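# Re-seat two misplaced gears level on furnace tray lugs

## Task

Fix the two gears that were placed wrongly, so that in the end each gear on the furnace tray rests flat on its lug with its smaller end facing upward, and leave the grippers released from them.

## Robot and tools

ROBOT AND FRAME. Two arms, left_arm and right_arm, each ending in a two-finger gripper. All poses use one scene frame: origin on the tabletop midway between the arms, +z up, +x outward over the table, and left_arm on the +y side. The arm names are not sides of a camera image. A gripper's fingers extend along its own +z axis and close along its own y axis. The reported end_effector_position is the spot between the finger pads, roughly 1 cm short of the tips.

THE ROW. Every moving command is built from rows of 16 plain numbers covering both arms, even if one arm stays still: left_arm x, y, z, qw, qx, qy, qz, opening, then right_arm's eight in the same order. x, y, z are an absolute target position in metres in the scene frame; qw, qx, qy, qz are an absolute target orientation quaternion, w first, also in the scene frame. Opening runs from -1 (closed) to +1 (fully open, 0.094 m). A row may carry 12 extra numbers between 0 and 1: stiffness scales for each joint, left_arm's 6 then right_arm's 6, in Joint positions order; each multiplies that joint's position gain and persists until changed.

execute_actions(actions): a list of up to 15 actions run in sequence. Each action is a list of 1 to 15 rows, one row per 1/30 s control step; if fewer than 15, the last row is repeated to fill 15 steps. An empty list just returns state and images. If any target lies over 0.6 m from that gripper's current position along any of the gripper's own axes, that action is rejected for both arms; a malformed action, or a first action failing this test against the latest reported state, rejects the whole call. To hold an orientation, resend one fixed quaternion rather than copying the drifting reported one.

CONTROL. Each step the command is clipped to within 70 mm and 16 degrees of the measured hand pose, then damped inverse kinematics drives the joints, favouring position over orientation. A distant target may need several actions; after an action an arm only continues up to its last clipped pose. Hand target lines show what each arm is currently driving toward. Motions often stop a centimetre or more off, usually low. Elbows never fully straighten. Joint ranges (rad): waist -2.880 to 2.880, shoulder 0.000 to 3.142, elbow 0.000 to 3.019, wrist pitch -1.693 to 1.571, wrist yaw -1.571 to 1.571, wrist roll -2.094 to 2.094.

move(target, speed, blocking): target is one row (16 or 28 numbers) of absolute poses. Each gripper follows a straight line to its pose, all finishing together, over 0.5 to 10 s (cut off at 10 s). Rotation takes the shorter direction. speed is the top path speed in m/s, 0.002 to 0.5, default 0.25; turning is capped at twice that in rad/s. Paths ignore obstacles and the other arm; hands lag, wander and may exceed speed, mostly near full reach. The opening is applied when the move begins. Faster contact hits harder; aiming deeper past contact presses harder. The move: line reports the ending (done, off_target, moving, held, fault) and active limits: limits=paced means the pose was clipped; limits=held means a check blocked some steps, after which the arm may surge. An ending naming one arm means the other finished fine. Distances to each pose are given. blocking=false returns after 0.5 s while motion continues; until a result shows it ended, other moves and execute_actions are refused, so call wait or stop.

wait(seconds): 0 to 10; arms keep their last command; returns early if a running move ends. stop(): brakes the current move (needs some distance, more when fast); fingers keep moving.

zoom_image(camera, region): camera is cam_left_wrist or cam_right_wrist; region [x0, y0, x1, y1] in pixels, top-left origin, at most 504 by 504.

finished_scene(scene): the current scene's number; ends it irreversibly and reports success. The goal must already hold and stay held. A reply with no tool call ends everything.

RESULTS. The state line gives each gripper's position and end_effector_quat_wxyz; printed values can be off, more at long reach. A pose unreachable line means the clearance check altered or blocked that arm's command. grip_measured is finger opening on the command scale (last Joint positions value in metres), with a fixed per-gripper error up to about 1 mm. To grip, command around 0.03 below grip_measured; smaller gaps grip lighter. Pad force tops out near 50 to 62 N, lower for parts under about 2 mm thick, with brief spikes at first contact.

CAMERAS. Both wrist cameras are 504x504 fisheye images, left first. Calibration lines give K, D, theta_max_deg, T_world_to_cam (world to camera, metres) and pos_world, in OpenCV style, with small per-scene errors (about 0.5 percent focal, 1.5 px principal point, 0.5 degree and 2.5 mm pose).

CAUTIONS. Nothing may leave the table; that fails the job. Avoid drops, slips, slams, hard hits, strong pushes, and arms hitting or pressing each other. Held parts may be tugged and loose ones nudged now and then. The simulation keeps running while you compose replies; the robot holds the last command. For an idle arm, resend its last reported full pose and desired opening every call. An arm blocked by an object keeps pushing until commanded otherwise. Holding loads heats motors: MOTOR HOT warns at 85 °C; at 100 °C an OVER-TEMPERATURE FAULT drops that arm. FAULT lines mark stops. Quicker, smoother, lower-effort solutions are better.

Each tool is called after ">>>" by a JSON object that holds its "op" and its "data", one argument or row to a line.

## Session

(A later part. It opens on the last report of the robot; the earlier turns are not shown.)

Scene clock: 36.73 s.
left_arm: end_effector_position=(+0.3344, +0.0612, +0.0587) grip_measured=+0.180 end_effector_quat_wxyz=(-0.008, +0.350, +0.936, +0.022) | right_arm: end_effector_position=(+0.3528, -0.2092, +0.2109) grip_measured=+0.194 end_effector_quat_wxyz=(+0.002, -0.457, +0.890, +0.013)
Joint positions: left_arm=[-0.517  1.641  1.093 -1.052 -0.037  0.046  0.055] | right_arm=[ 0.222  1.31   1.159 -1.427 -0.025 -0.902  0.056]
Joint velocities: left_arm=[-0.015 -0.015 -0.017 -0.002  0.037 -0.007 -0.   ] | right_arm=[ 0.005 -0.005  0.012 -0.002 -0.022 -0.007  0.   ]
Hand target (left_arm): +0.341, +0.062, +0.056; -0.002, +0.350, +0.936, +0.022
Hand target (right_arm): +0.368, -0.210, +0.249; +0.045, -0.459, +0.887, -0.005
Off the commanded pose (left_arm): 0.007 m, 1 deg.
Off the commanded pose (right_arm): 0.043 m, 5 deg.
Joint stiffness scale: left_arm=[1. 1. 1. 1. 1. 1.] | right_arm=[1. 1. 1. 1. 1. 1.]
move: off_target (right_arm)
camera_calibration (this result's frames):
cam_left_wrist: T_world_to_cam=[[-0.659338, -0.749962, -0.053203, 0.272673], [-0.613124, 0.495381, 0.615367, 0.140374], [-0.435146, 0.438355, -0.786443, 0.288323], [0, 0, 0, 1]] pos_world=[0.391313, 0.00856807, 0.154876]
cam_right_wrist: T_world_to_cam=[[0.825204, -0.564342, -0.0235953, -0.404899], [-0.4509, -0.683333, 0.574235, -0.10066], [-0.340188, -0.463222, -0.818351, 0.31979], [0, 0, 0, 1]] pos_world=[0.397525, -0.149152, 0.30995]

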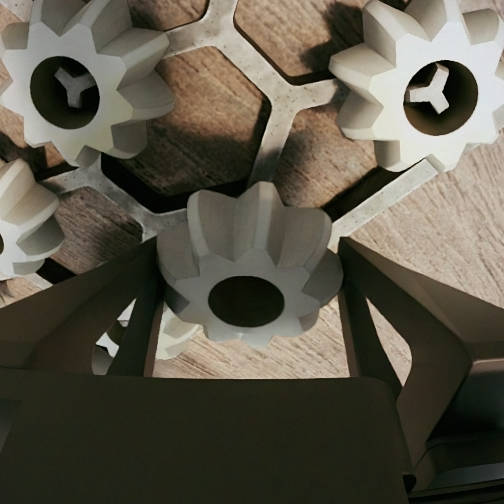

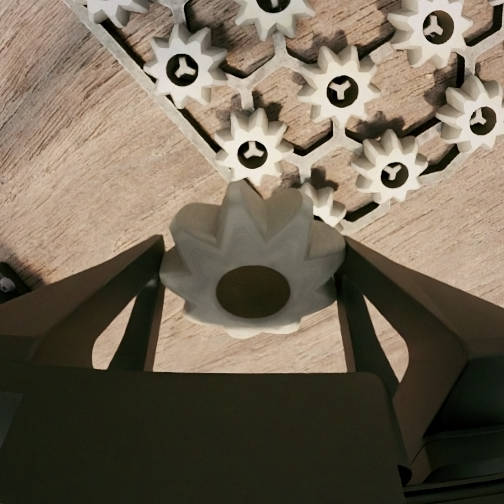

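>>> {"op": "zoom_image", "data": {
  "camera": "cam_left_wrist",
  "region": [24,50,108,134]
}}

>>> {"op": "zoom_image", "data": {
  "camera": "cam_left_wrist",
  "region": [398,55,482,139]
}}

Region (24, 50, 108, 134) of cam_left_wrist's 504x504 image, scaled by 6.000, with more detail than that image has.

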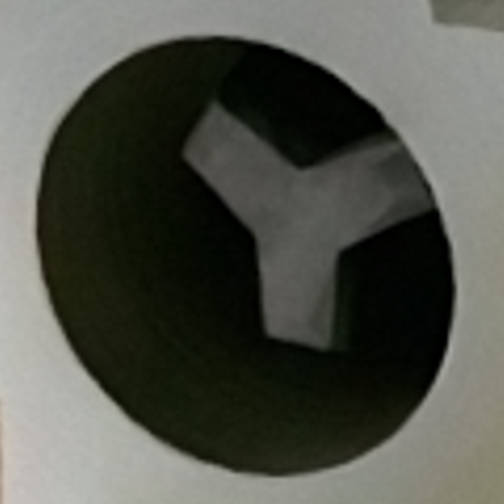

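Region (398, 55, 482, 139) of cam_left_wrist's 504x504 image, scaled by 6.000, with more detail than that image has.

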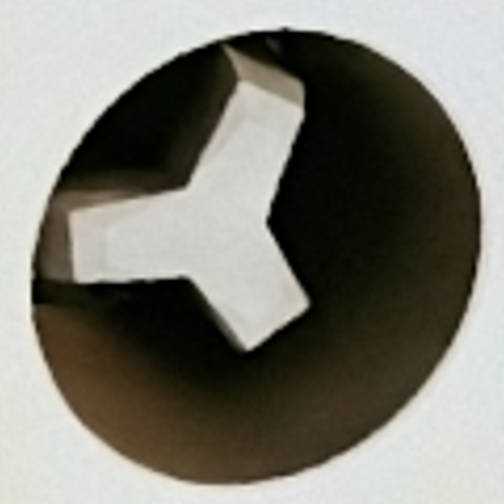

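>>> {"op": "move", "data": {
  "target": [0.3395,0.0638,0.029,-0.0024,0.3502,0.9367,0.0222,0.145,0.37,-0.21,0.25,0.0447,-0.4602,0.8878,-0.0052,0.16],
  "speed": 0.022
}}

Scene clock: 39.90 s.
left_arm: end_effector_position=(+0.3333, +0.0631, +0.0322) grip_measured=+0.180 end_effector_quat_wxyz=(-0.008, +0.351, +0.936, +0.022) | right_arm: end_effector_position=(+0.3528, -0.2092, +0.2109) grip_measured=+0.194 end_effector_quat_wxyz=(+0.002, -0.457, +0.889, +0.013)
Joint positions: left_arm=[-0.515  1.676  1.055 -0.978 -0.037  0.049  0.055] | right_arm=[ 0.222  1.31   1.159 -1.427 -0.025 -0.902  0.056]
Joint velocities: left_arm=[-0.005 -0.005 -0.022  0.002 -0.037 -0.081  0.001] | right_arm=[-0.005 -0.015  0.002  0.007  0.051  0.007  0.001]
Hand target (left_arm): +0.339, +0.064, +0.029; -0.002, +0.350, +0.936, +0.022
Hand target (right_arm): +0.368, -0.210, +0.249; +0.045, -0.459, +0.887, -0.005
Off the commanded pose (left_arm): 0.007 m, 1 deg.
Off the commanded pose (right_arm): 0.043 m, 5 deg.
Joint stiffness scale: left_arm=[1. 1. 1. 1. 1. 1.] | right_arm=[1. 1. 1. 1. 1. 1.]
move: off_target (right_arm)
camera_calibration (this result's frames):
cam_left_wrist: T_world_to_cam=[[-0.659867, -0.749498, -0.0531811, 0.27213], [-0.613222, 0.496282, 0.614542, 0.155053], [-0.434206, 0.438128, -0.787089, 0.265916], [0, 0, 0, 1]] pos_world=[0.390113, 0.0105055, 0.128485]
cam_right_wrist: T_world_to_cam=[[0.825419, -0.564027, -0.0235893, -0.40491], [-0.450644, -0.683507, 0.574228, -0.100786], [-0.340004, -0.463349, -0.818355, 0.3197], [0, 0, 0, 1]] pos_world=[0.397501, -0.149135, 0.30995]

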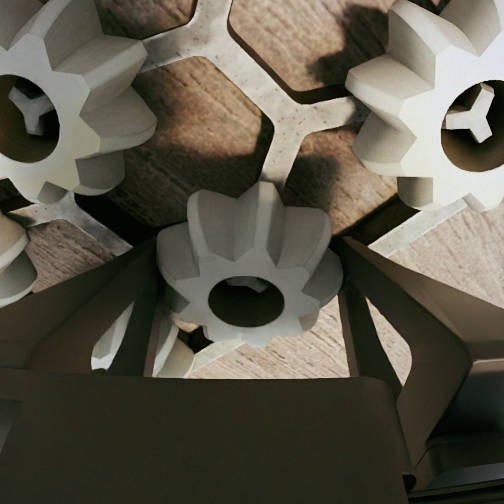

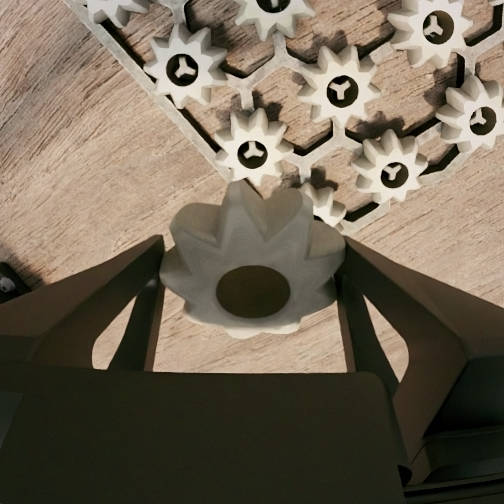

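>>> {"op": "execute_actions", "data": {
  "actions": [
    [[0.3395,0.0638,0.028,-0.0024,0.3502,0.9367,0.0222,0.145,0.37,-0.21,0.25,0.0447,-0.4602,0.8878,-0.0052,0.16],[0.3395,0.0638,0.027,-0.0024,0.3502,0.9367,0.0222,0.145,0.37,-0.21,0.25,0.0447,-0.4602,0.8878,-0.0052,0.16],[0.3395,0.0638,0.0265,-0.0024,0.3502,0.9367,0.0222,0.145,0.37,-0.21,0.25,0.0447,-0.4602,0.8878,-0.0052,0.16],[0.3395,0.0638,0.0265,-0.0024,0.3502,0.9367,0.0222,0.145,0.37,-0.21,0.25,0.0447,-0.4602,0.8878,-0.0052,0.16],[0.3395,0.0638,0.0265,-0.0024,0.3502,0.9367,0.0222,0.145,0.37,-0.21,0.25,0.0447,-0.4602,0.8878,-0.0052,0.16],[0.3395,0.0638,0.0265,-0.0024,0.3502,0.9367,0.0222,0.16,0.37,-0.21,0.25,0.0447,-0.4602,0.8878,-0.0052,0.16],[0.3395,0.0638,0.0265,-0.0024,0.3502,0.9367,0.0222,0.175,0.37,-0.21,0.25,0.0447,-0.4602,0.8878,-0.0052,0.16],[0.3395,0.0638,0.0265,-0.0024,0.3502,0.9367,0.0222,0.19,0.37,-0.21,0.25,0.0447,-0.4602,0.8878,-0.0052,0.16],[0.3395,0.0638,0.0265,-0.0024,0.3502,0.9367,0.0222,0.21,0.37,-0.21,0.25,0.0447,-0.4602,0.8878,-0.0052,0.16],[0.3395,0.0638,0.0265,-0.0024,0.3502,0.9367,0.0222,0.24,0.37,-0.21,0.25,0.0447,-0.4602,0.8878,-0.0052,0.16],[0.3395,0.0638,0.0265,-0.0024,0.3502,0.9367,0.0222,0.27,0.37,-0.21,0.25,0.0447,-0.4602,0.8878,-0.0052,0.16],[0.3395,0.0638,0.0265,-0.0024,0.3502,0.9367,0.0222,0.30,0.37,-0.21,0.25,0.0447,-0.4602,0.8878,-0.0052,0.16],[0.3395,0.0638,0.0265,-0.0024,0.3502,0.9367,0.0222,0.32,0.37,-0.21,0.25,0.0447,-0.4602,0.8878,-0.0052,0.16]]
  ]
}}

Scene clock: 41.27 s.
left_arm: end_effector_position=(+0.3345, +0.0625, +0.0309) grip_measured=+0.318 end_effector_quat_wxyz=(-0.006, +0.351, +0.936, +0.022) | right_arm: end_effector_position=(+0.3528, -0.2092, +0.2109) grip_measured=+0.194 end_effector_quat_wxyz=(+0.002, -0.457, +0.889, +0.013)
Joint positions: left_arm=[-0.514  1.679  1.055 -0.972 -0.038  0.049  0.062] | right_arm=[ 0.222  1.31   1.159 -1.427 -0.025 -0.902  0.056]
Joint velocities: left_arm=[-0.005 -0.005  0.007 -0.017 -0.037 -0.037  0.001] | right_arm=[ 0.005 -0.005  0.017  0.002 -0.037  0.007  0.001]
Hand target (left_arm): +0.339, +0.064, +0.026; -0.003, +0.350, +0.936, +0.022
Hand target (right_arm): +0.368, -0.210, +0.249; +0.045, -0.459, +0.887, -0.005
Off the commanded pose (left_arm): 0.007 m, 0 deg.
Off the commanded pose (right_arm): 0.043 m, 5 deg.
Joint stiffness scale: left_arm=[1. 1. 1. 1. 1. 1.] | right_arm=[1. 1. 1. 1. 1. 1.]
camera_calibration (this result's frames):
cam_left_wrist: T_world_to_cam=[[-0.659712, -0.749567, -0.0541163, 0.272408], [-0.615144, 0.49723, 0.611849, 0.15753], [-0.431714, 0.436934, -0.789121, 0.264967], [0, 0, 0, 1]] pos_world=[0.391004, 0.0100861, 0.127449]
cam_right_wrist: T_world_to_cam=[[0.825419, -0.564027, -0.0235893, -0.40491], [-0.450644, -0.683507, 0.574228, -0.100786], [-0.340004, -0.463349, -0.818355, 0.3197], [0, 0, 0, 1]] pos_world=[0.397501, -0.149135, 0.30995]

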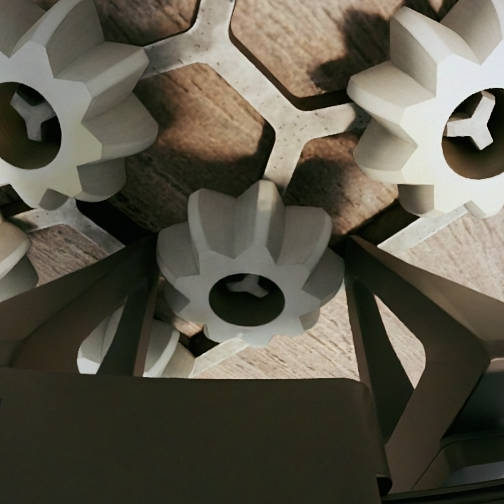

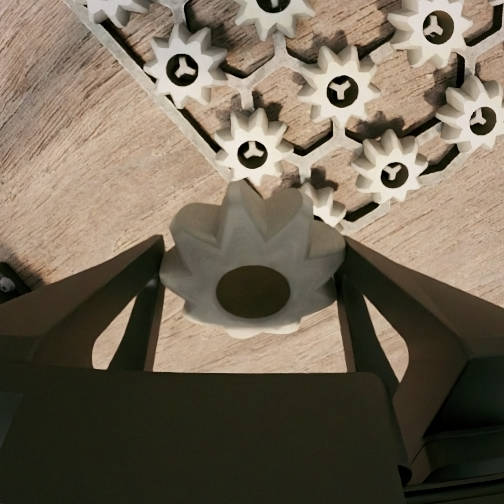

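>>> {"op": "move", "data": {
  "target": [0.3544,0.0522,0.10,0.031,0.3496,0.9372,0.0115,0.32,0.36,-0.19,0.30,0.0447,-0.4602,0.8878,-0.0052,0.16],
  "speed": 0.1
}}

Scene clock: 43.63 s.
left_arm: end_effector_position=(+0.3382, +0.0598, +0.0736) grip_measured=+0.318 end_effector_quat_wxyz=(+0.005, +0.351, +0.936, +0.019) | right_arm: end_effector_position=(+0.3486, -0.1941, +0.2648) grip_measured=+0.194 end_effector_quat_wxyz=(+0.007, -0.462, +0.887, +0.010)
Joint positions: left_arm=[-0.514  1.614  1.103 -1.062 -0.038  0.05   0.062] | right_arm=[ 0.264  1.283  1.277 -1.559 -0.025 -0.871  0.056]
Joint velocities: left_arm=[-0.015 -0.005 -0.007 -0.002  0.022 -0.007  0.   ] | right_arm=[ 0.005  0.015 -0.002 -0.017 -0.007 -0.007  0.001]
Hand target (left_arm): +0.354, +0.053, +0.101; +0.031, +0.350, +0.936, +0.011
Hand target (right_arm): +0.358, -0.190, +0.299; +0.045, -0.460, +0.887, -0.005
Off the commanded pose (left_arm): 0.032 m, 3 deg.
Off the commanded pose (right_arm): 0.037 m, 5 deg.
Joint stiffness scale: left_arm=[1. 1. 1. 1. 1. 1.] | right_arm=[1. 1. 1. 1. 1. 1.]
move: off_target (left_arm, right_arm)
camera_calibration (this result's frames):
cam_left_wrist: T_world_to_cam=[[-0.659016, -0.750091, -0.0553386, 0.275017], [-0.625773, 0.505998, 0.593611, 0.13943], [-0.417261, 0.425828, -0.802847, 0.298209], [0, 0, 0, 1]] pos_world=[0.392923, 0.00875086, 0.171868]
cam_right_wrist: T_world_to_cam=[[0.831625, -0.555155, -0.014264, -0.394551], [-0.450041, -0.688768, 0.568385, -0.122902], [-0.325367, -0.466264, -0.822639, 0.364848], [0, 0, 0, 1]] pos_world=[0.391517, -0.133572, 0.364366]

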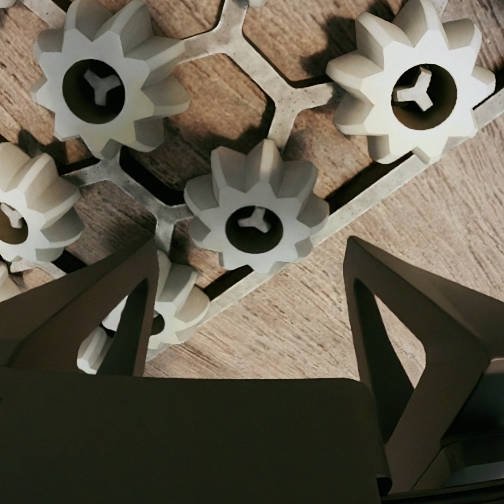

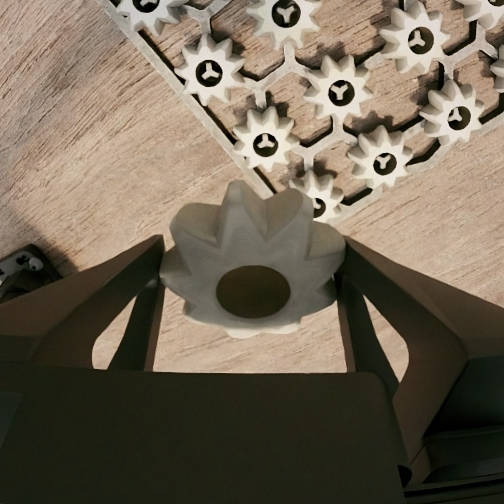

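>>> {"op": "move", "data": {
  "target": [0.28,0.04,0.36,0.738,0.521,0.25,-0.348,0.7,0.267,-0.017,0.38,0.2434,-0.3268,0.7672,0.4944,0.16],
  "speed": 0.4
}}

Scene clock: 49.67 s.
left_arm: end_effector_position=(+0.2680, +0.0456, +0.3539) grip_measured=+0.698 end_effector_quat_wxyz=(+0.722, +0.537, +0.255, -0.355) | right_arm: end_effector_position=(+0.2723, -0.0194, +0.3648) grip_measured=+0.194 end_effector_quat_wxyz=(+0.226, -0.317, +0.777, +0.494)
Joint positions: left_arm=[-0.239  1.236  0.507  1.423  1.093  0.033  0.08 ] | right_arm=[ 0.368  0.981  1.027 -1.139 -1.092 -0.286  0.056]
Joint velocities: left_arm=[-0.005 -0.005 -0.017  0.007  0.022 -0.081 -0.001] | right_arm=[ 0.005  0.005 -0.027 -0.007 -0.037  0.051 -0.001]
Hand target (left_arm): +0.275, +0.045, +0.362; +0.729, +0.535, +0.246, -0.350
Hand target (right_arm): +0.266, -0.018, +0.377; +0.241, -0.325, +0.768, +0.497
Off the commanded pose (left_arm): 0.015 m, 3 deg.
Off the commanded pose (right_arm): 0.016 m, 3 deg.
Joint stiffness scale: left_arm=[1. 1. 1. 1. 1. 1.] | right_arm=[1. 1. 1. 1. 1. 1.]
move: off_target (left_arm, right_arm)
camera_calibration (this result's frames):
cam_left_wrist: T_world_to_cam=[[-0.783972, -0.189172, -0.591272, 0.431135], [0.500484, 0.370913, -0.782266, 0.127583], [0.367293, -0.909196, -0.196108, 0.13589], [0, 0, 0, 1]] pos_world=[0.224233, 0.157787, 0.381371]
cam_right_wrist: T_world_to_cam=[[0.731177, -0.301745, -0.611825, 0.0175998], [-0.572626, -0.758932, -0.310035, 0.258624], [-0.370782, 0.577037, -0.727701, 0.501734], [0, 0, 0, 1]] pos_world=[0.32126, -0.0879309, 0.456063]

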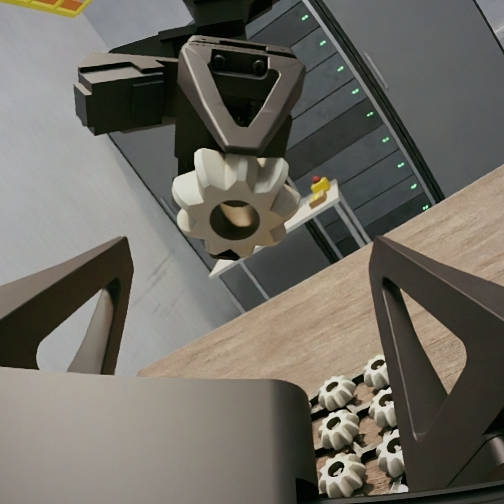

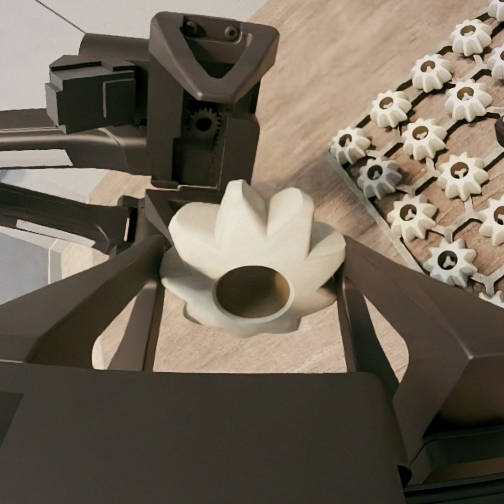

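>>> {"op": "zoom_image", "data": {
  "camera": "cam_left_wrist",
  "region": [160,130,310,270]
}}

Region (160, 130, 310, 270) of cam_left_wrist's 504x504 image, scaled by 3.360, with more detail than that image has; it fills the top 470 rows of this view, and the rest is white.

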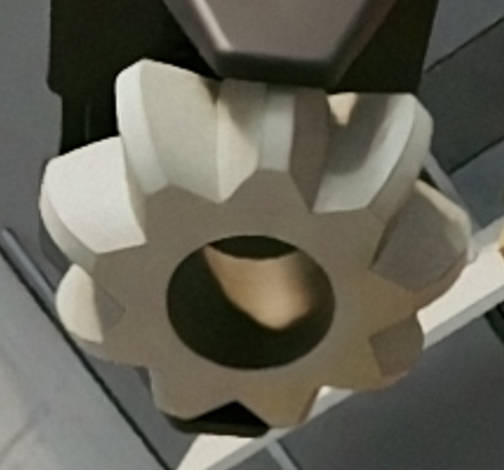

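>>> {"op": "move", "data": {
  "target": [0.275,0.045,0.362,0.729,0.535,0.246,-0.350,0.7,0.2555,0.0205,0.370,0.236,-0.3205,0.7445,0.5385,0.16],
  "speed": 0.06
}}

Scene clock: 52.40 s.
left_arm: end_effector_position=(+0.2680, +0.0456, +0.3539) grip_measured=+0.698 end_effector_quat_wxyz=(+0.721, +0.536, +0.256, -0.357) | right_arm: end_effector_position=(+0.2619, +0.0191, +0.3556) grip_measured=+0.194 end_effector_quat_wxyz=(+0.221, -0.310, +0.755, +0.534)
Joint positions: left_arm=[-0.239  1.236  0.507  1.423  1.093  0.03   0.08 ] | right_arm=[ 0.484  0.95   0.925 -0.83  -1.115 -0.012  0.056]
Joint velocities: left_arm=[-0.015 -0.015 -0.022 -0.002 -0.081 -0.007  0.001] | right_arm=[ 0.005 -0.015 -0.002  0.012  0.081  0.007 -0.   ]
Hand target (left_arm): +0.275, +0.045, +0.362; +0.729, +0.535, +0.246, -0.350
Hand target (right_arm): +0.256, +0.020, +0.370; +0.236, -0.320, +0.743, +0.538
Off the commanded pose (left_arm): 0.011 m, 2 deg.
Off the commanded pose (right_arm): 0.016 m, 2 deg.
Joint stiffness scale: left_arm=[1. 1. 1. 1. 1. 1.] | right_arm=[1. 1. 1. 1. 1. 1.]
move: off_target (left_arm, right_arm)
camera_calibration (this result's frames):
cam_left_wrist: T_world_to_cam=[[-0.786334, -0.188261, -0.588419, 0.430717], [0.498045, 0.370392, -0.784067, 0.128898], [0.365555, -0.909597, -0.197489, 0.136863], [0, 0, 0, 1]] pos_world=[0.224459, 0.157834, 0.381536]
cam_right_wrist: T_world_to_cam=[[0.719562, -0.229101, -0.655548, 0.0483725], [-0.562206, -0.746316, -0.356282, 0.292533], [-0.407621, 0.62492, -0.665823, 0.455729], [0, 0, 0, 1]] pos_world=[0.315422, -0.05539, 0.43937]

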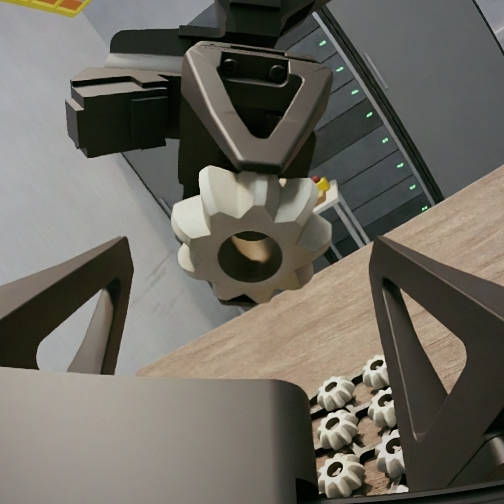

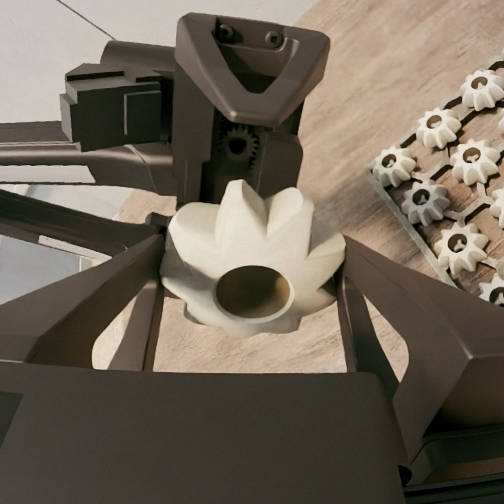

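>>> {"op": "zoom_image", "data": {
  "camera": "cam_left_wrist",
  "region": [162,150,342,315]
}}

Region (162, 150, 342, 315) of cam_left_wrist's 504x504 image, scaled by 2.800, with more detail than that image has; it fills the top 462 rows of this view, and the rest is white.

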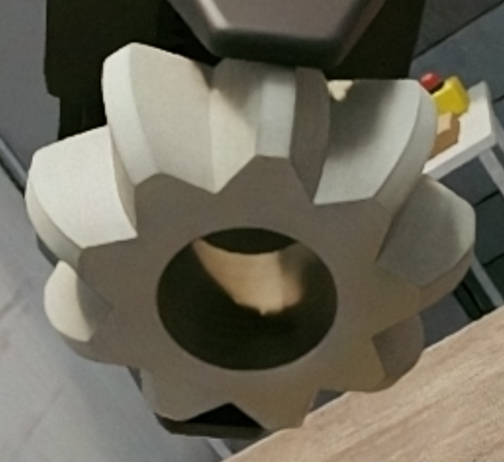

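>>> {"op": "move", "data": {
  "target": [0.275,0.045,0.362,0.729,0.535,0.246,-0.350,0.6,0.2556,0.0428,0.3646,0.241,-0.323,0.741,0.5393,0.16],
  "speed": 0.04
}}

Scene clock: 54.27 s.
left_arm: end_effector_position=(+0.2680, +0.0456, +0.3539) grip_measured=+0.602 end_effector_quat_wxyz=(+0.721, +0.536, +0.256, -0.357) | right_arm: end_effector_position=(+0.2602, +0.0413, +0.3514) grip_measured=+0.194 end_effector_quat_wxyz=(+0.226, -0.314, +0.750, +0.535)
Joint positions: left_arm=[-0.239  1.236  0.507  1.423  1.093  0.03   0.075] | right_arm=[ 0.557  0.95   0.895 -0.685 -1.069  0.099  0.056]
Joint velocities: left_arm=[-0.005 -0.005  0.002 -0.017 -0.007 -0.037 -0.   ] | right_arm=[ 0.005 -0.024 -0.017  0.012 -0.037  0.037 -0.   ]
Hand target (left_arm): +0.275, +0.045, +0.362; +0.729, +0.535, +0.246, -0.349
Hand target (right_arm): +0.256, +0.042, +0.365; +0.241, -0.323, +0.740, +0.539
Off the commanded pose (left_arm): 0.011 m, 2 deg.
Off the commanded pose (right_arm): 0.014 m, 2 deg.
Joint stiffness scale: left_arm=[1. 1. 1. 1. 1. 1.] | right_arm=[1. 1. 1. 1. 1. 1.]
move: off_target (left_arm, right_arm)
camera_calibration (this result's frames):
cam_left_wrist: T_world_to_cam=[[-0.786334, -0.188261, -0.588419, 0.430717], [0.498045, 0.370392, -0.784067, 0.128898], [0.365555, -0.909597, -0.197489, 0.136863], [0, 0, 0, 1]] pos_world=[0.224459, 0.157834, 0.381536]
cam_right_wrist: T_world_to_cam=[[0.729822, -0.220509, -0.647097, 0.0459605], [-0.553788, -0.7457, -0.370474, 0.309451], [-0.400848, 0.628734, -0.666344, 0.436559], [0, 0, 0, 1]] pos_world=[0.312821, -0.0335872, 0.435283]

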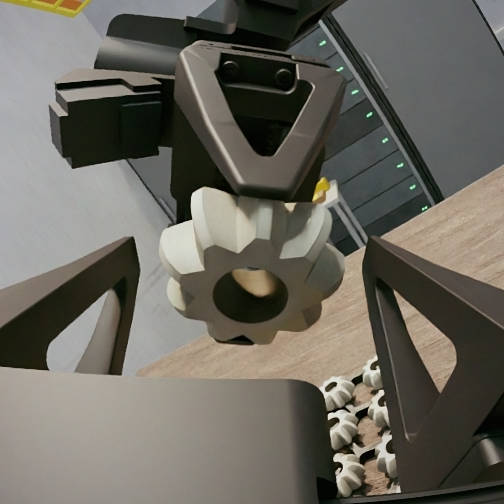

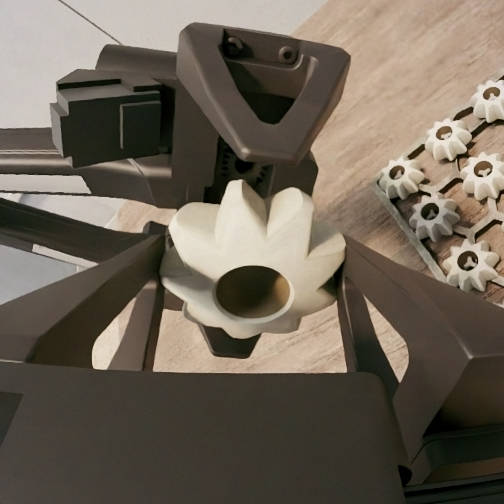

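>>> {"op": "execute_actions", "data": {
  "actions": []
}}

Scene clock: 55.30 s.
left_arm: end_effector_position=(+0.2680, +0.0456, +0.3539) grip_measured=+0.602 end_effector_quat_wxyz=(+0.721, +0.536, +0.256, -0.357) | right_arm: end_effector_position=(+0.2602, +0.0413, +0.3513) grip_measured=+0.194 end_effector_quat_wxyz=(+0.225, -0.313, +0.751, +0.536)
Joint positions: left_arm=[-0.239  1.236  0.507  1.423  1.093  0.03   0.075] | right_arm=[ 0.557  0.95   0.895 -0.684 -1.069  0.104  0.056]
Joint velocities: left_arm=[ 0.005 -0.005 -0.012  0.002 -0.022  0.037 -0.001] | right_arm=[-0.005  0.005 -0.022 -0.012  0.007  0.022  0.   ]
Hand target (left_arm): +0.275, +0.045, +0.362; +0.729, +0.535, +0.246, -0.349
Hand target (right_arm): +0.256, +0.042, +0.364; +0.241, -0.323, +0.740, +0.539
Off the commanded pose (left_arm): 0.011 m, 2 deg.
Off the commanded pose (right_arm): 0.014 m, 2 deg.
Joint stiffness scale: left_arm=[1. 1. 1. 1. 1. 1.] | right_arm=[1. 1. 1. 1. 1. 1.]
camera_calibration (this result's frames):
cam_left_wrist: T_world_to_cam=[[-0.786334, -0.188261, -0.588419, 0.430717], [0.498045, 0.370392, -0.784067, 0.128898], [0.365555, -0.909597, -0.197489, 0.136863], [0, 0, 0, 1]] pos_world=[0.224459, 0.157834, 0.381536]
cam_right_wrist: T_world_to_cam=[[0.726947, -0.221492, -0.649992, 0.0476764], [-0.556268, -0.744941, -0.36828, 0.309234], [-0.402634, 0.629289, -0.664741, 0.43634], [0, 0, 0, 1]] pos_world=[0.313044, -0.033663, 0.434927]

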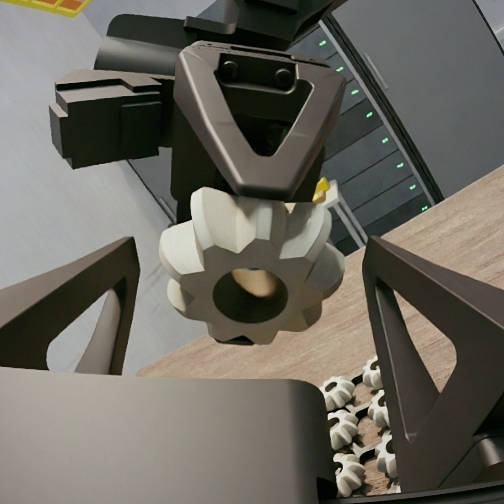

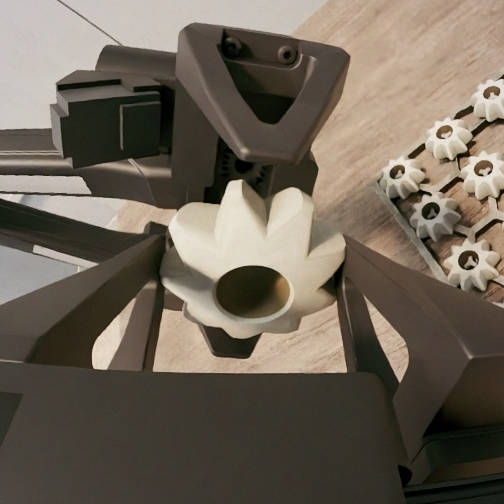

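>>> {"op": "execute_actions", "data": {
  "actions": [
    [[0.275,0.045,0.362,0.729,0.535,0.246,-0.350,0.57,0.2556,0.0428,0.3646,0.241,-0.323,0.741,0.5393,0.16],[0.275,0.045,0.362,0.729,0.535,0.246,-0.350,0.54,0.2556,0.0428,0.3646,0.241,-0.323,0.741,0.5393,0.16],[0.275,0.045,0.362,0.729,0.535,0.246,-0.350,0.51,0.2556,0.0428,0.3646,0.241,-0.323,0.741,0.5393,0.16],[0.275,0.045,0.362,0.729,0.535,0.246,-0.350,0.48,0.2556,0.0428,0.3646,0.241,-0.323,0.741,0.5393,0.16],[0.275,0.045,0.362,0.729,0.535,0.246,-0.350,0.45,0.2556,0.0428,0.3646,0.241,-0.323,0.741,0.5393,0.16],[0.275,0.045,0.362,0.729,0.535,0.246,-0.350,0.42,0.2556,0.0428,0.3646,0.241,-0.323,0.741,0.5393,0.16],[0.275,0.045,0.362,0.729,0.535,0.246,-0.350,0.39,0.2556,0.0428,0.3646,0.241,-0.323,0.741,0.5393,0.16],[0.275,0.045,0.362,0.729,0.535,0.246,-0.350,0.36,0.2556,0.0428,0.3646,0.241,-0.323,0.741,0.5393,0.16],[0.275,0.045,0.362,0.729,0.535,0.246,-0.350,0.33,0.2556,0.0428,0.3646,0.241,-0.323,0.741,0.5393,0.16],[0.275,0.045,0.362,0.729,0.535,0.246,-0.350,0.31,0.2556,0.0428,0.3646,0.241,-0.323,0.741,0.5393,0.16],[0.275,0.045,0.362,0.729,0.535,0.246,-0.350,0.29,0.2556,0.0428,0.3646,0.241,-0.323,0.741,0.5393,0.16],[0.275,0.045,0.362,0.729,0.535,0.246,-0.350,0.275,0.2556,0.0428,0.3646,0.241,-0.323,0.741,0.5393,0.16],[0.275,0.045,0.362,0.729,0.535,0.246,-0.350,0.26,0.2556,0.0428,0.3646,0.241,-0.323,0.741,0.5393,0.16],[0.275,0.045,0.362,0.729,0.535,0.246,-0.350,0.25,0.2556,0.0428,0.3646,0.241,-0.323,0.741,0.5393,0.16],[0.275,0.045,0.362,0.729,0.535,0.246,-0.350,0.24,0.2556,0.0428,0.3646,0.241,-0.323,0.741,0.5393,0.16]],
    [[0.275,0.045,0.362,0.729,0.535,0.246,-0.350,0.23,0.2556,0.0428,0.3646,0.241,-0.323,0.741,0.5393,0.16],[0.275,0.045,0.362,0.729,0.535,0.246,-0.350,0.22,0.2556,0.0428,0.3646,0.241,-0.323,0.741,0.5393,0.16],[0.275,0.045,0.362,0.729,0.535,0.246,-0.350,0.21,0.2556,0.0428,0.3646,0.241,-0.323,0.741,0.5393,0.16],[0.275,0.045,0.362,0.729,0.535,0.246,-0.350,0.20,0.2556,0.0428,0.3646,0.241,-0.323,0.741,0.5393,0.16],[0.275,0.045,0.362,0.729,0.535,0.246,-0.350,0.19,0.2556,0.0428,0.3646,0.241,-0.323,0.741,0.5393,0.16],[0.275,0.045,0.362,0.729,0.535,0.246,-0.350,0.18,0.2556,0.0428,0.3646,0.241,-0.323,0.741,0.5393,0.16],[0.275,0.045,0.362,0.729,0.535,0.246,-0.350,0.17,0.2556,0.0428,0.3646,0.241,-0.323,0.741,0.5393,0.16],[0.275,0.045,0.362,0.729,0.535,0.246,-0.350,0.16,0.2556,0.0428,0.3646,0.241,-0.323,0.741,0.5393,0.16],[0.275,0.045,0.362,0.729,0.535,0.246,-0.350,0.15,0.2556,0.0428,0.3646,0.241,-0.323,0.741,0.5393,0.16]]
  ]
}}

Scene clock: 57.63 s.
left_arm: end_effector_position=(+0.2679, +0.0456, +0.3538) grip_measured=+0.182 end_effector_quat_wxyz=(+0.721, +0.536, +0.256, -0.357) | right_arm: end_effector_position=(+0.2607, +0.0414, +0.3516) grip_measured=+0.194 end_effector_quat_wxyz=(+0.227, -0.313, +0.751, +0.535)
Joint positions: left_arm=[-0.239  1.236  0.507  1.423  1.094  0.027  0.056] | right_arm=[ 0.557  0.95   0.895 -0.68  -1.068  0.104  0.056]
Joint velocities: left_arm=[ 0.005 -0.005 -0.032 -0.002 -0.051 -0.007  0.   ] | right_arm=[-0.005 -0.005  0.007 -0.002 -0.037  0.022  0.   ]
Hand target (left_arm): +0.275, +0.045, +0.362; +0.729, +0.535, +0.246, -0.349
Hand target (right_arm): +0.256, +0.043, +0.364; +0.241, -0.323, +0.740, +0.539
Off the commanded pose (left_arm): 0.011 m, 2 deg.
Off the commanded pose (right_arm): 0.014 m, 2 deg.
Joint stiffness scale: left_arm=[1. 1. 1. 1. 1. 1.] | right_arm=[1. 1. 1. 1. 1. 1.]
camera_calibration (this result's frames):
cam_left_wrist: T_world_to_cam=[[-0.787746, -0.18735, -0.586819, 0.430422], [0.496759, 0.370113, -0.785014, 0.129591], [0.364262, -0.909899, -0.198487, 0.137578], [0, 0, 0, 1]] pos_world=[0.224573, 0.157858, 0.381618]
cam_right_wrist: T_world_to_cam=[[0.729241, -0.22201, -0.64724, 0.0459199], [-0.555659, -0.744139, -0.37081, 0.310431], [-0.399313, 0.630054, -0.666018, 0.436255], [0, 0, 0, 1]] pos_world=[0.31321, -0.0336655, 0.435386]

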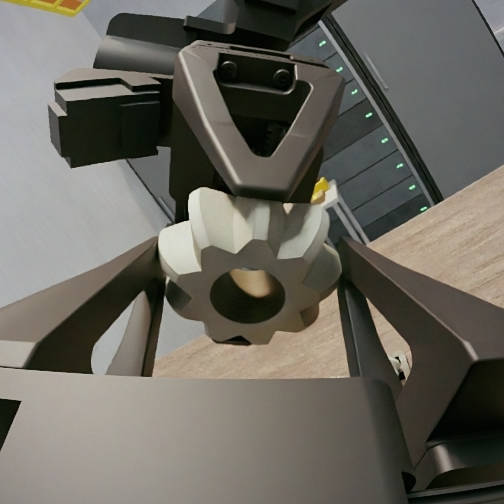

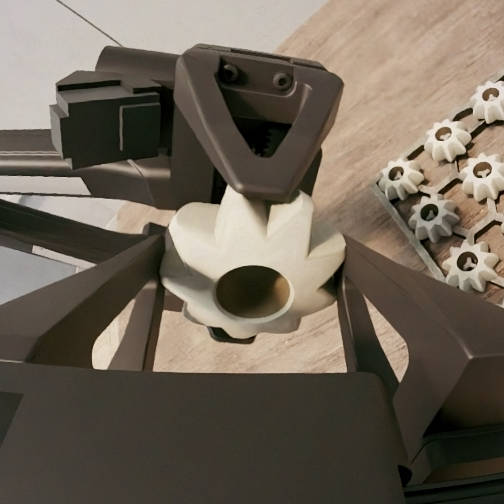

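>>> {"op": "execute_actions", "data": {
  "actions": [
    [[0.275,0.045,0.362,0.729,0.535,0.246,-0.350,0.15,0.2556,0.0428,0.3646,0.241,-0.323,0.741,0.5393,0.175],[0.275,0.045,0.362,0.729,0.535,0.246,-0.350,0.15,0.2556,0.0428,0.3646,0.241,-0.323,0.741,0.5393,0.19],[0.275,0.045,0.362,0.729,0.535,0.246,-0.350,0.15,0.2556,0.0428,0.3646,0.241,-0.323,0.741,0.5393,0.205],[0.275,0.045,0.362,0.729,0.535,0.246,-0.350,0.15,0.2556,0.0428,0.3646,0.241,-0.323,0.741,0.5393,0.23],[0.275,0.045,0.362,0.729,0.535,0.246,-0.350,0.15,0.2556,0.0428,0.3646,0.241,-0.323,0.741,0.5393,0.27],[0.275,0.045,0.362,0.729,0.535,0.246,-0.350,0.15,0.2556,0.0428,0.3646,0.241,-0.323,0.741,0.5393,0.32],[0.275,0.045,0.362,0.729,0.535,0.246,-0.350,0.15,0.2556,0.0428,0.3646,0.241,-0.323,0.741,0.5393,0.38],[0.275,0.045,0.362,0.729,0.535,0.246,-0.350,0.15,0.2556,0.0428,0.3646,0.241,-0.323,0.741,0.5393,0.44],[0.275,0.045,0.362,0.729,0.535,0.246,-0.350,0.15,0.2556,0.0428,0.3646,0.241,-0.323,0.741,0.5393,0.50],[0.275,0.045,0.362,0.729,0.535,0.246,-0.350,0.15,0.2556,0.0428,0.3646,0.241,-0.323,0.741,0.5393,0.56],[0.275,0.045,0.362,0.729,0.535,0.246,-0.350,0.15,0.2556,0.0428,0.3646,0.241,-0.323,0.741,0.5393,0.62],[0.275,0.045,0.362,0.729,0.535,0.246,-0.350,0.15,0.2556,0.0428,0.3646,0.241,-0.323,0.741,0.5393,0.68],[0.275,0.045,0.362,0.729,0.535,0.246,-0.350,0.15,0.2556,0.0428,0.3646,0.241,-0.323,0.741,0.5393,0.73],[0.275,0.045,0.362,0.729,0.535,0.246,-0.350,0.15,0.2556,0.0428,0.3646,0.241,-0.323,0.741,0.5393,0.77],[0.275,0.045,0.362,0.729,0.535,0.246,-0.350,0.15,0.2556,0.0428,0.3646,0.241,-0.323,0.741,0.5393,0.80]]
  ]
}}

Scene clock: 58.87 s.
left_arm: end_effector_position=(+0.2696, +0.0446, +0.3500) grip_measured=+0.182 end_effector_quat_wxyz=(+0.717, +0.537, +0.260, -0.360) | right_arm: end_effector_position=(+0.2591, +0.0409, +0.3555) grip_measured=+0.782 end_effector_quat_wxyz=(+0.233, -0.316, +0.747, +0.536)
Joint positions: left_arm=[-0.239  1.247  0.507  1.423  1.096  0.027  0.056] | right_arm=[ 0.557  0.941  0.895 -0.675 -1.069  0.104  0.084]
Joint velocities: left_arm=[-0.015 -0.024 -0.012  0.002 -0.022 -0.037  0.   ] | right_arm=[ 0.005 -0.005 -0.007 -0.012  0.007  0.022  0.031]
Hand target (left_arm): +0.275, +0.045, +0.362; +0.729, +0.535, +0.246, -0.350
Hand target (right_arm): +0.256, +0.043, +0.365; +0.241, -0.323, +0.740, +0.539
Off the commanded pose (left_arm): 0.013 m, 2 deg.
Off the commanded pose (right_arm): 0.010 m, 1 deg.
Joint stiffness scale: left_arm=[1. 1. 1. 1. 1. 1.] | right_arm=[1. 1. 1. 1. 1. 1.]
camera_calibration (this result's frames):
cam_left_wrist: T_world_to_cam=[[-0.793536, -0.182415, -0.580538, 0.428526], [0.490308, 0.373375, -0.787521, 0.12857], [0.360414, -0.909569, -0.206847, 0.139281], [0, 0, 0, 1]] pos_world=[0.226813, 0.15685, 0.378837]
cam_right_wrist: T_world_to_cam=[[0.737608, -0.217538, -0.639227, 0.0443002], [-0.550385, -0.74212, -0.382538, 0.313299], [-0.391167, 0.633984, -0.667123, 0.436676], [0, 0, 0, 1]] pos_world=[0.310572, -0.0347033, 0.439483]

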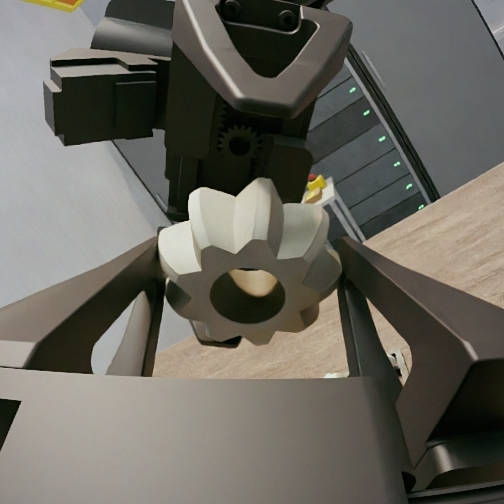

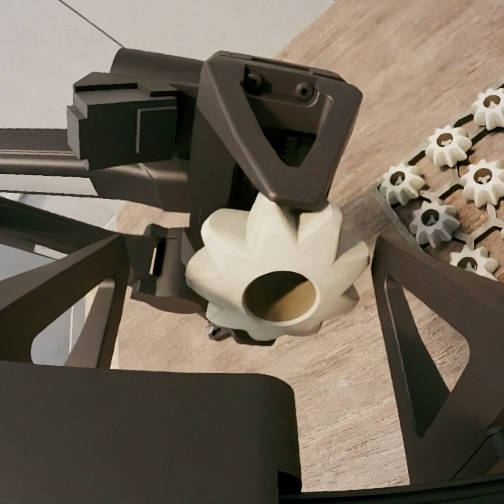

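>>> {"op": "move", "data": {
  "target": [0.275,0.045,0.362,0.729,0.535,0.246,-0.350,0.15,0.2608,-0.0348,0.3848,0.241,-0.323,0.741,0.5393,1.0],
  "speed": 0.15
}}

Scene clock: 60.97 s.
left_arm: end_effector_position=(+0.2691, +0.0445, +0.3497) grip_measured=+0.182 end_effector_quat_wxyz=(+0.716, +0.538, +0.259, -0.360) | right_arm: end_effector_position=(+0.2502, -0.0342, +0.3620) grip_measured=+1.000 end_effector_quat_wxyz=(+0.218, -0.309, +0.749, +0.544)
Joint positions: left_arm=[-0.239  1.247  0.507  1.423  1.1    0.027  0.056] | right_arm=[ 0.3    0.958  0.975 -1.252 -1.233 -0.419  0.094]
Joint velocities: left_arm=[ 0.005 -0.005 -0.007 -0.007 -0.037 -0.022 -0.001] | right_arm=[-0.015 -0.005 -0.007  0.002  0.007  0.007  0.   ]
Hand target (left_arm): +0.275, +0.045, +0.362; +0.729, +0.535, +0.246, -0.350
Hand target (right_arm): +0.259, -0.034, +0.384; +0.239, -0.324, +0.740, +0.539
Off the commanded pose (left_arm): 0.014 m, 2 deg.
Off the commanded pose (right_arm): 0.025 m, 3 deg.
Joint stiffness scale: left_arm=[1. 1. 1. 1. 1. 1.] | right_arm=[1. 1. 1. 1. 1. 1.]
move: off_target (left_arm, right_arm)
camera_calibration (this result's frames):
cam_left_wrist: T_world_to_cam=[[-0.793535, -0.178775, -0.581672, 0.428105], [0.492137, 0.373676, -0.786236, 0.127624], [0.357916, -0.910168, -0.208543, 0.140595], [0, 0, 0, 1]] pos_world=[0.226586, 0.156809, 0.378679]
cam_right_wrist: T_world_to_cam=[[0.716222, -0.20947, -0.665694, 0.0539506], [-0.55839, -0.744177, -0.366607, 0.251285], [-0.418602, 0.634289, -0.649962, 0.485796], [0, 0, 0, 1]] pos_world=[0.305029, -0.109834, 0.443786]

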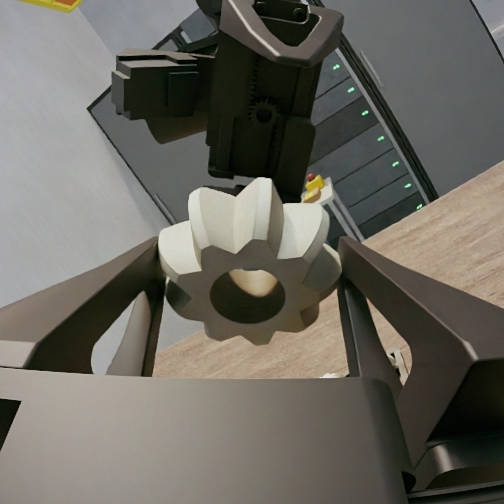

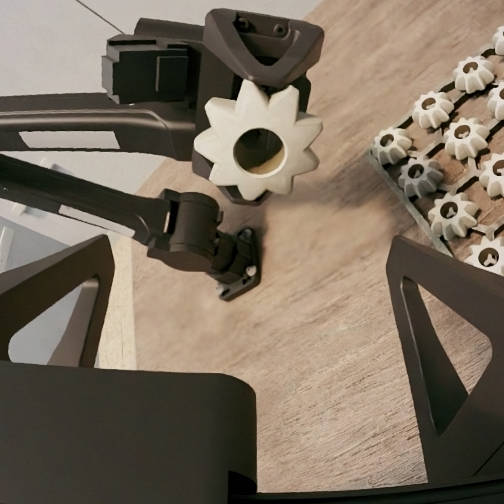

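>>> {"op": "move", "data": {
  "target": [0.429,-0.094,0.165,0,0.3543,0.9351,0,0.15,0.40,-0.27,0.45,0.3907,0,0.9205,0,1.0],
  "speed": 0.33
}}

Scene clock: 66.47 s.
left_arm: end_effector_position=(+0.4228, -0.0814, +0.1311) grip_measured=+0.181 end_effector_quat_wxyz=(-0.028, +0.345, +0.938, -0.004) | right_arm: end_effector_position=(+0.3903, -0.2651, +0.4218) grip_measured=+1.000 end_effector_quat_wxyz=(+0.367, -0.000, +0.930, +0.007)
Joint positions: left_arm=[-0.593  1.973  1.773 -1.42   0.029 -0.041  0.056] | right_arm=[ 0.047  0.998  1.307 -1.135 -0.1   -0.089  0.094]
Joint velocities: left_arm=[ 0.015  0.005 -0.007  0.007 -0.066  0.066  0.   ] | right_arm=[ 0.005 -0.005  0.007 -0.002  0.007 -0.022  0.   ]
Hand target (left_arm): +0.432, -0.096, +0.162; +0.000, +0.344, +0.939, -0.014
Hand target (right_arm): +0.400, -0.268, +0.451; +0.394, +0.005, +0.919, +0.003
Off the commanded pose (left_arm): 0.037 m, 3 deg.
Off the commanded pose (right_arm): 0.030 m, 3 deg.
Joint stiffness scale: left_arm=[1. 1. 1. 1. 1. 1.] | right_arm=[1. 1. 1. 1. 1. 1.]
move: off_target (left_arm, right_arm)
camera_calibration (this result's frames):
cam_left_wrist: T_world_to_cam=[[-0.650838, -0.759159, 0.0093774, 0.215345], [-0.585247, 0.509532, 0.630765, 0.208072], [-0.483629, 0.405037, -0.775918, 0.462642], [0, 0, 0, 1]] pos_world=[0.485675, -0.129925, 0.225708]
cam_right_wrist: T_world_to_cam=[[0.0237188, -0.999719, 0.000500748, -0.275168], [-0.992113, -0.0236001, -0.123105, 0.43721], [0.123082, 0.00242311, -0.992394, 0.495257], [0, 0, 0, 1]] pos_world=[0.379331, -0.265973, 0.54545]

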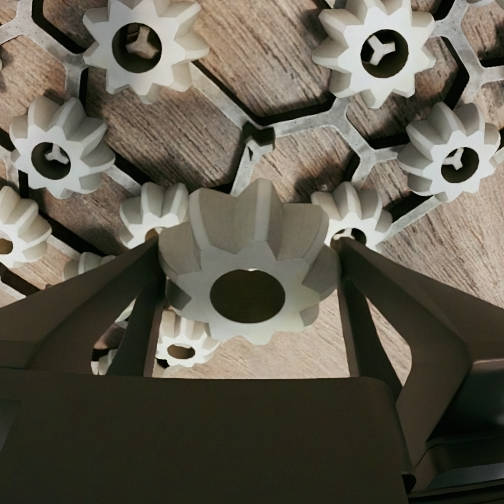

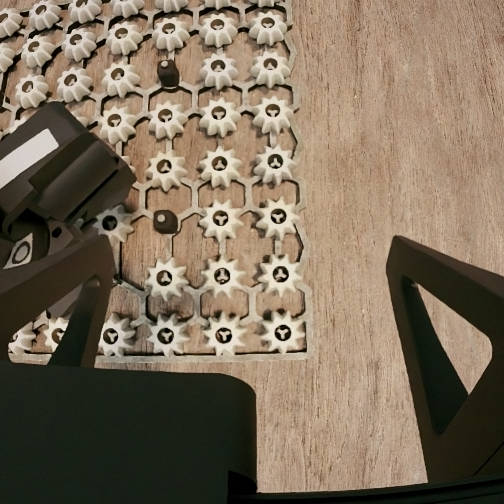

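>>> {"op": "zoom_image", "data": {
  "camera": "cam_left_wrist",
  "region": [210, 100, 310, 200]
}}

>>> {"op": "zoom_image", "data": {
  "camera": "cam_left_wrist",
  "region": [190, 250, 310, 340]
}}

>>> {"op": "zoom_image", "data": {
  "camera": "cam_left_wrist",
  "region": [90, 0, 190, 100]
}}

>>> {"op": "zoom_image", "data": {
  "camera": "cam_left_wrist",
  "region": [335, 0, 435, 100]
}}

Region (210, 100, 310, 200) of cam_left_wrist's 504x504 image, scaled by 5.040, with more detail than that image has.

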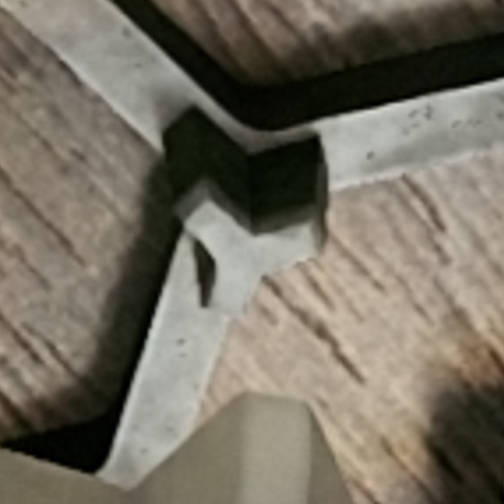

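Region (190, 250, 310, 340) of cam_left_wrist's 504x504 image, scaled by 4.200, with more detail than that image has; it fills the top 378 rows of this view, and the rest is white.

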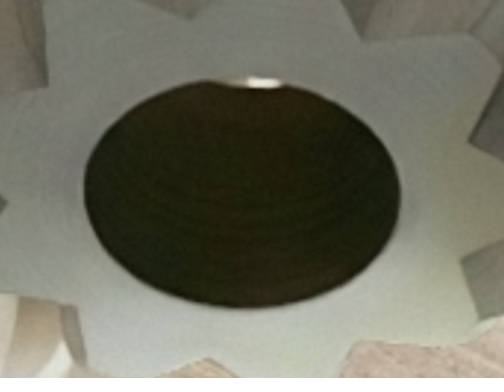

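Region (90, 0, 190, 100) of cam_left_wrist's 504x504 image, scaled by 5.040, with more detail than that image has.

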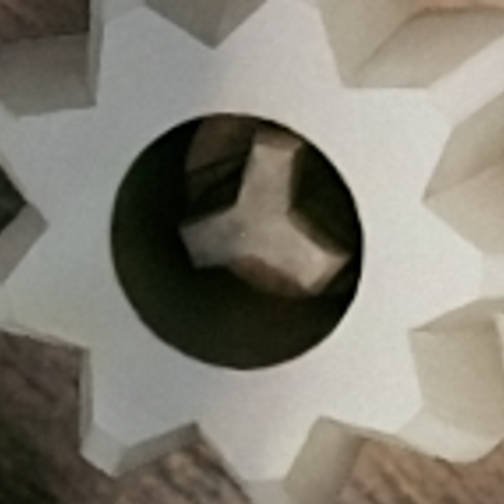

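Region (335, 0, 435, 100) of cam_left_wrist's 504x504 image, scaled by 5.040, with more detail than that image has.

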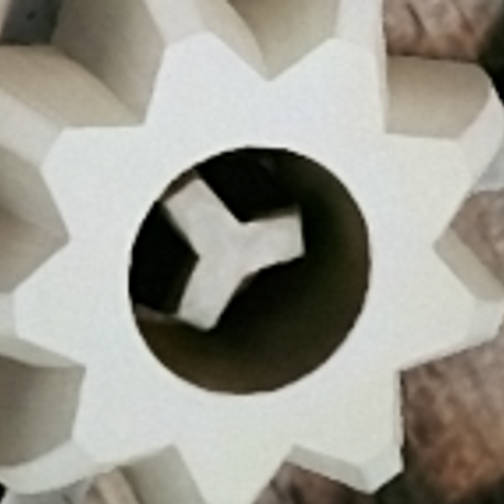

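>>> {"op": "move", "data": {
  "target": [0.4178,-0.0914,0.09,0.0093,0.3543,0.9351,-0.0038,0.15,0.40,-0.27,0.45,0.3907,0,0.9205,0,1.0],
  "speed": 0.08
}}

Scene clock: 70.57 s.
left_arm: end_effector_position=(+0.4142, -0.0852, +0.0836) grip_measured=+0.181 end_effector_quat_wxyz=(-0.006, +0.354, +0.935, +0.001) | right_arm: end_effector_position=(+0.3903, -0.2651, +0.4218) grip_measured=+1.000 end_effector_quat_wxyz=(+0.367, +0.000, +0.930, +0.007)
Joint positions: left_arm=[-0.615  1.973  1.645 -1.255  0.004 -0.044  0.056] | right_arm=[ 0.047  0.998  1.307 -1.135 -0.1   -0.089  0.094]
Joint velocities: left_arm=[-0.015 -0.015  0.012  0.007 -0.051 -0.007 -0.   ] | right_arm=[ 0.005 -0.015  0.007  0.012 -0.007  0.066  0.   ]
Hand target (left_arm): +0.418, -0.092, +0.090; +0.009, +0.355, +0.935, -0.004
Hand target (right_arm): +0.399, -0.270, +0.450; +0.391, +0.000, +0.920, +0.000
Off the commanded pose (left_arm): 0.010 m, 2 deg.
Off the commanded pose (right_arm): 0.030 m, 3 deg.
Joint stiffness scale: left_arm=[1. 1. 1. 1. 1. 1.] | right_arm=[1. 1. 1. 1. 1. 1.]
move: off_target (right_arm)
camera_calibration (this result's frames):
cam_left_wrist: T_world_to_cam=[[-0.66566, -0.746123, -0.0140433, 0.216555], [-0.602046, 0.525811, 0.600885, 0.245701], [-0.44095, 0.40844, -0.799212, 0.407729], [0, 0, 0, 1]] pos_world=[0.471863, -0.134149, 0.181265]
cam_right_wrist: T_world_to_cam=[[0.0231612, -0.999732, -0.0000197421, -0.274734], [-0.992127, -0.0229826, -0.123108, 0.43738], [0.123074, 0.0028709, -0.992393, 0.495378], [0, 0, 0, 1]] pos_world=[0.379332, -0.266031, 0.54545]

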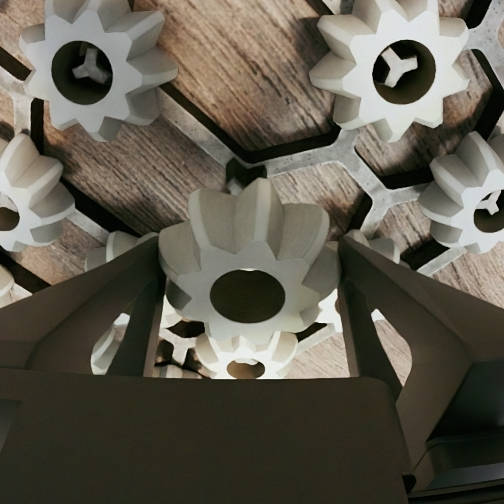

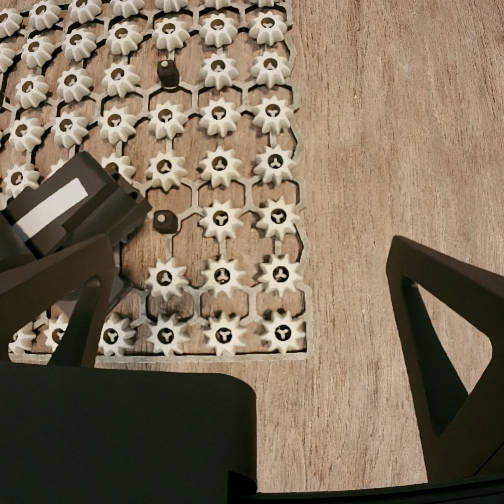

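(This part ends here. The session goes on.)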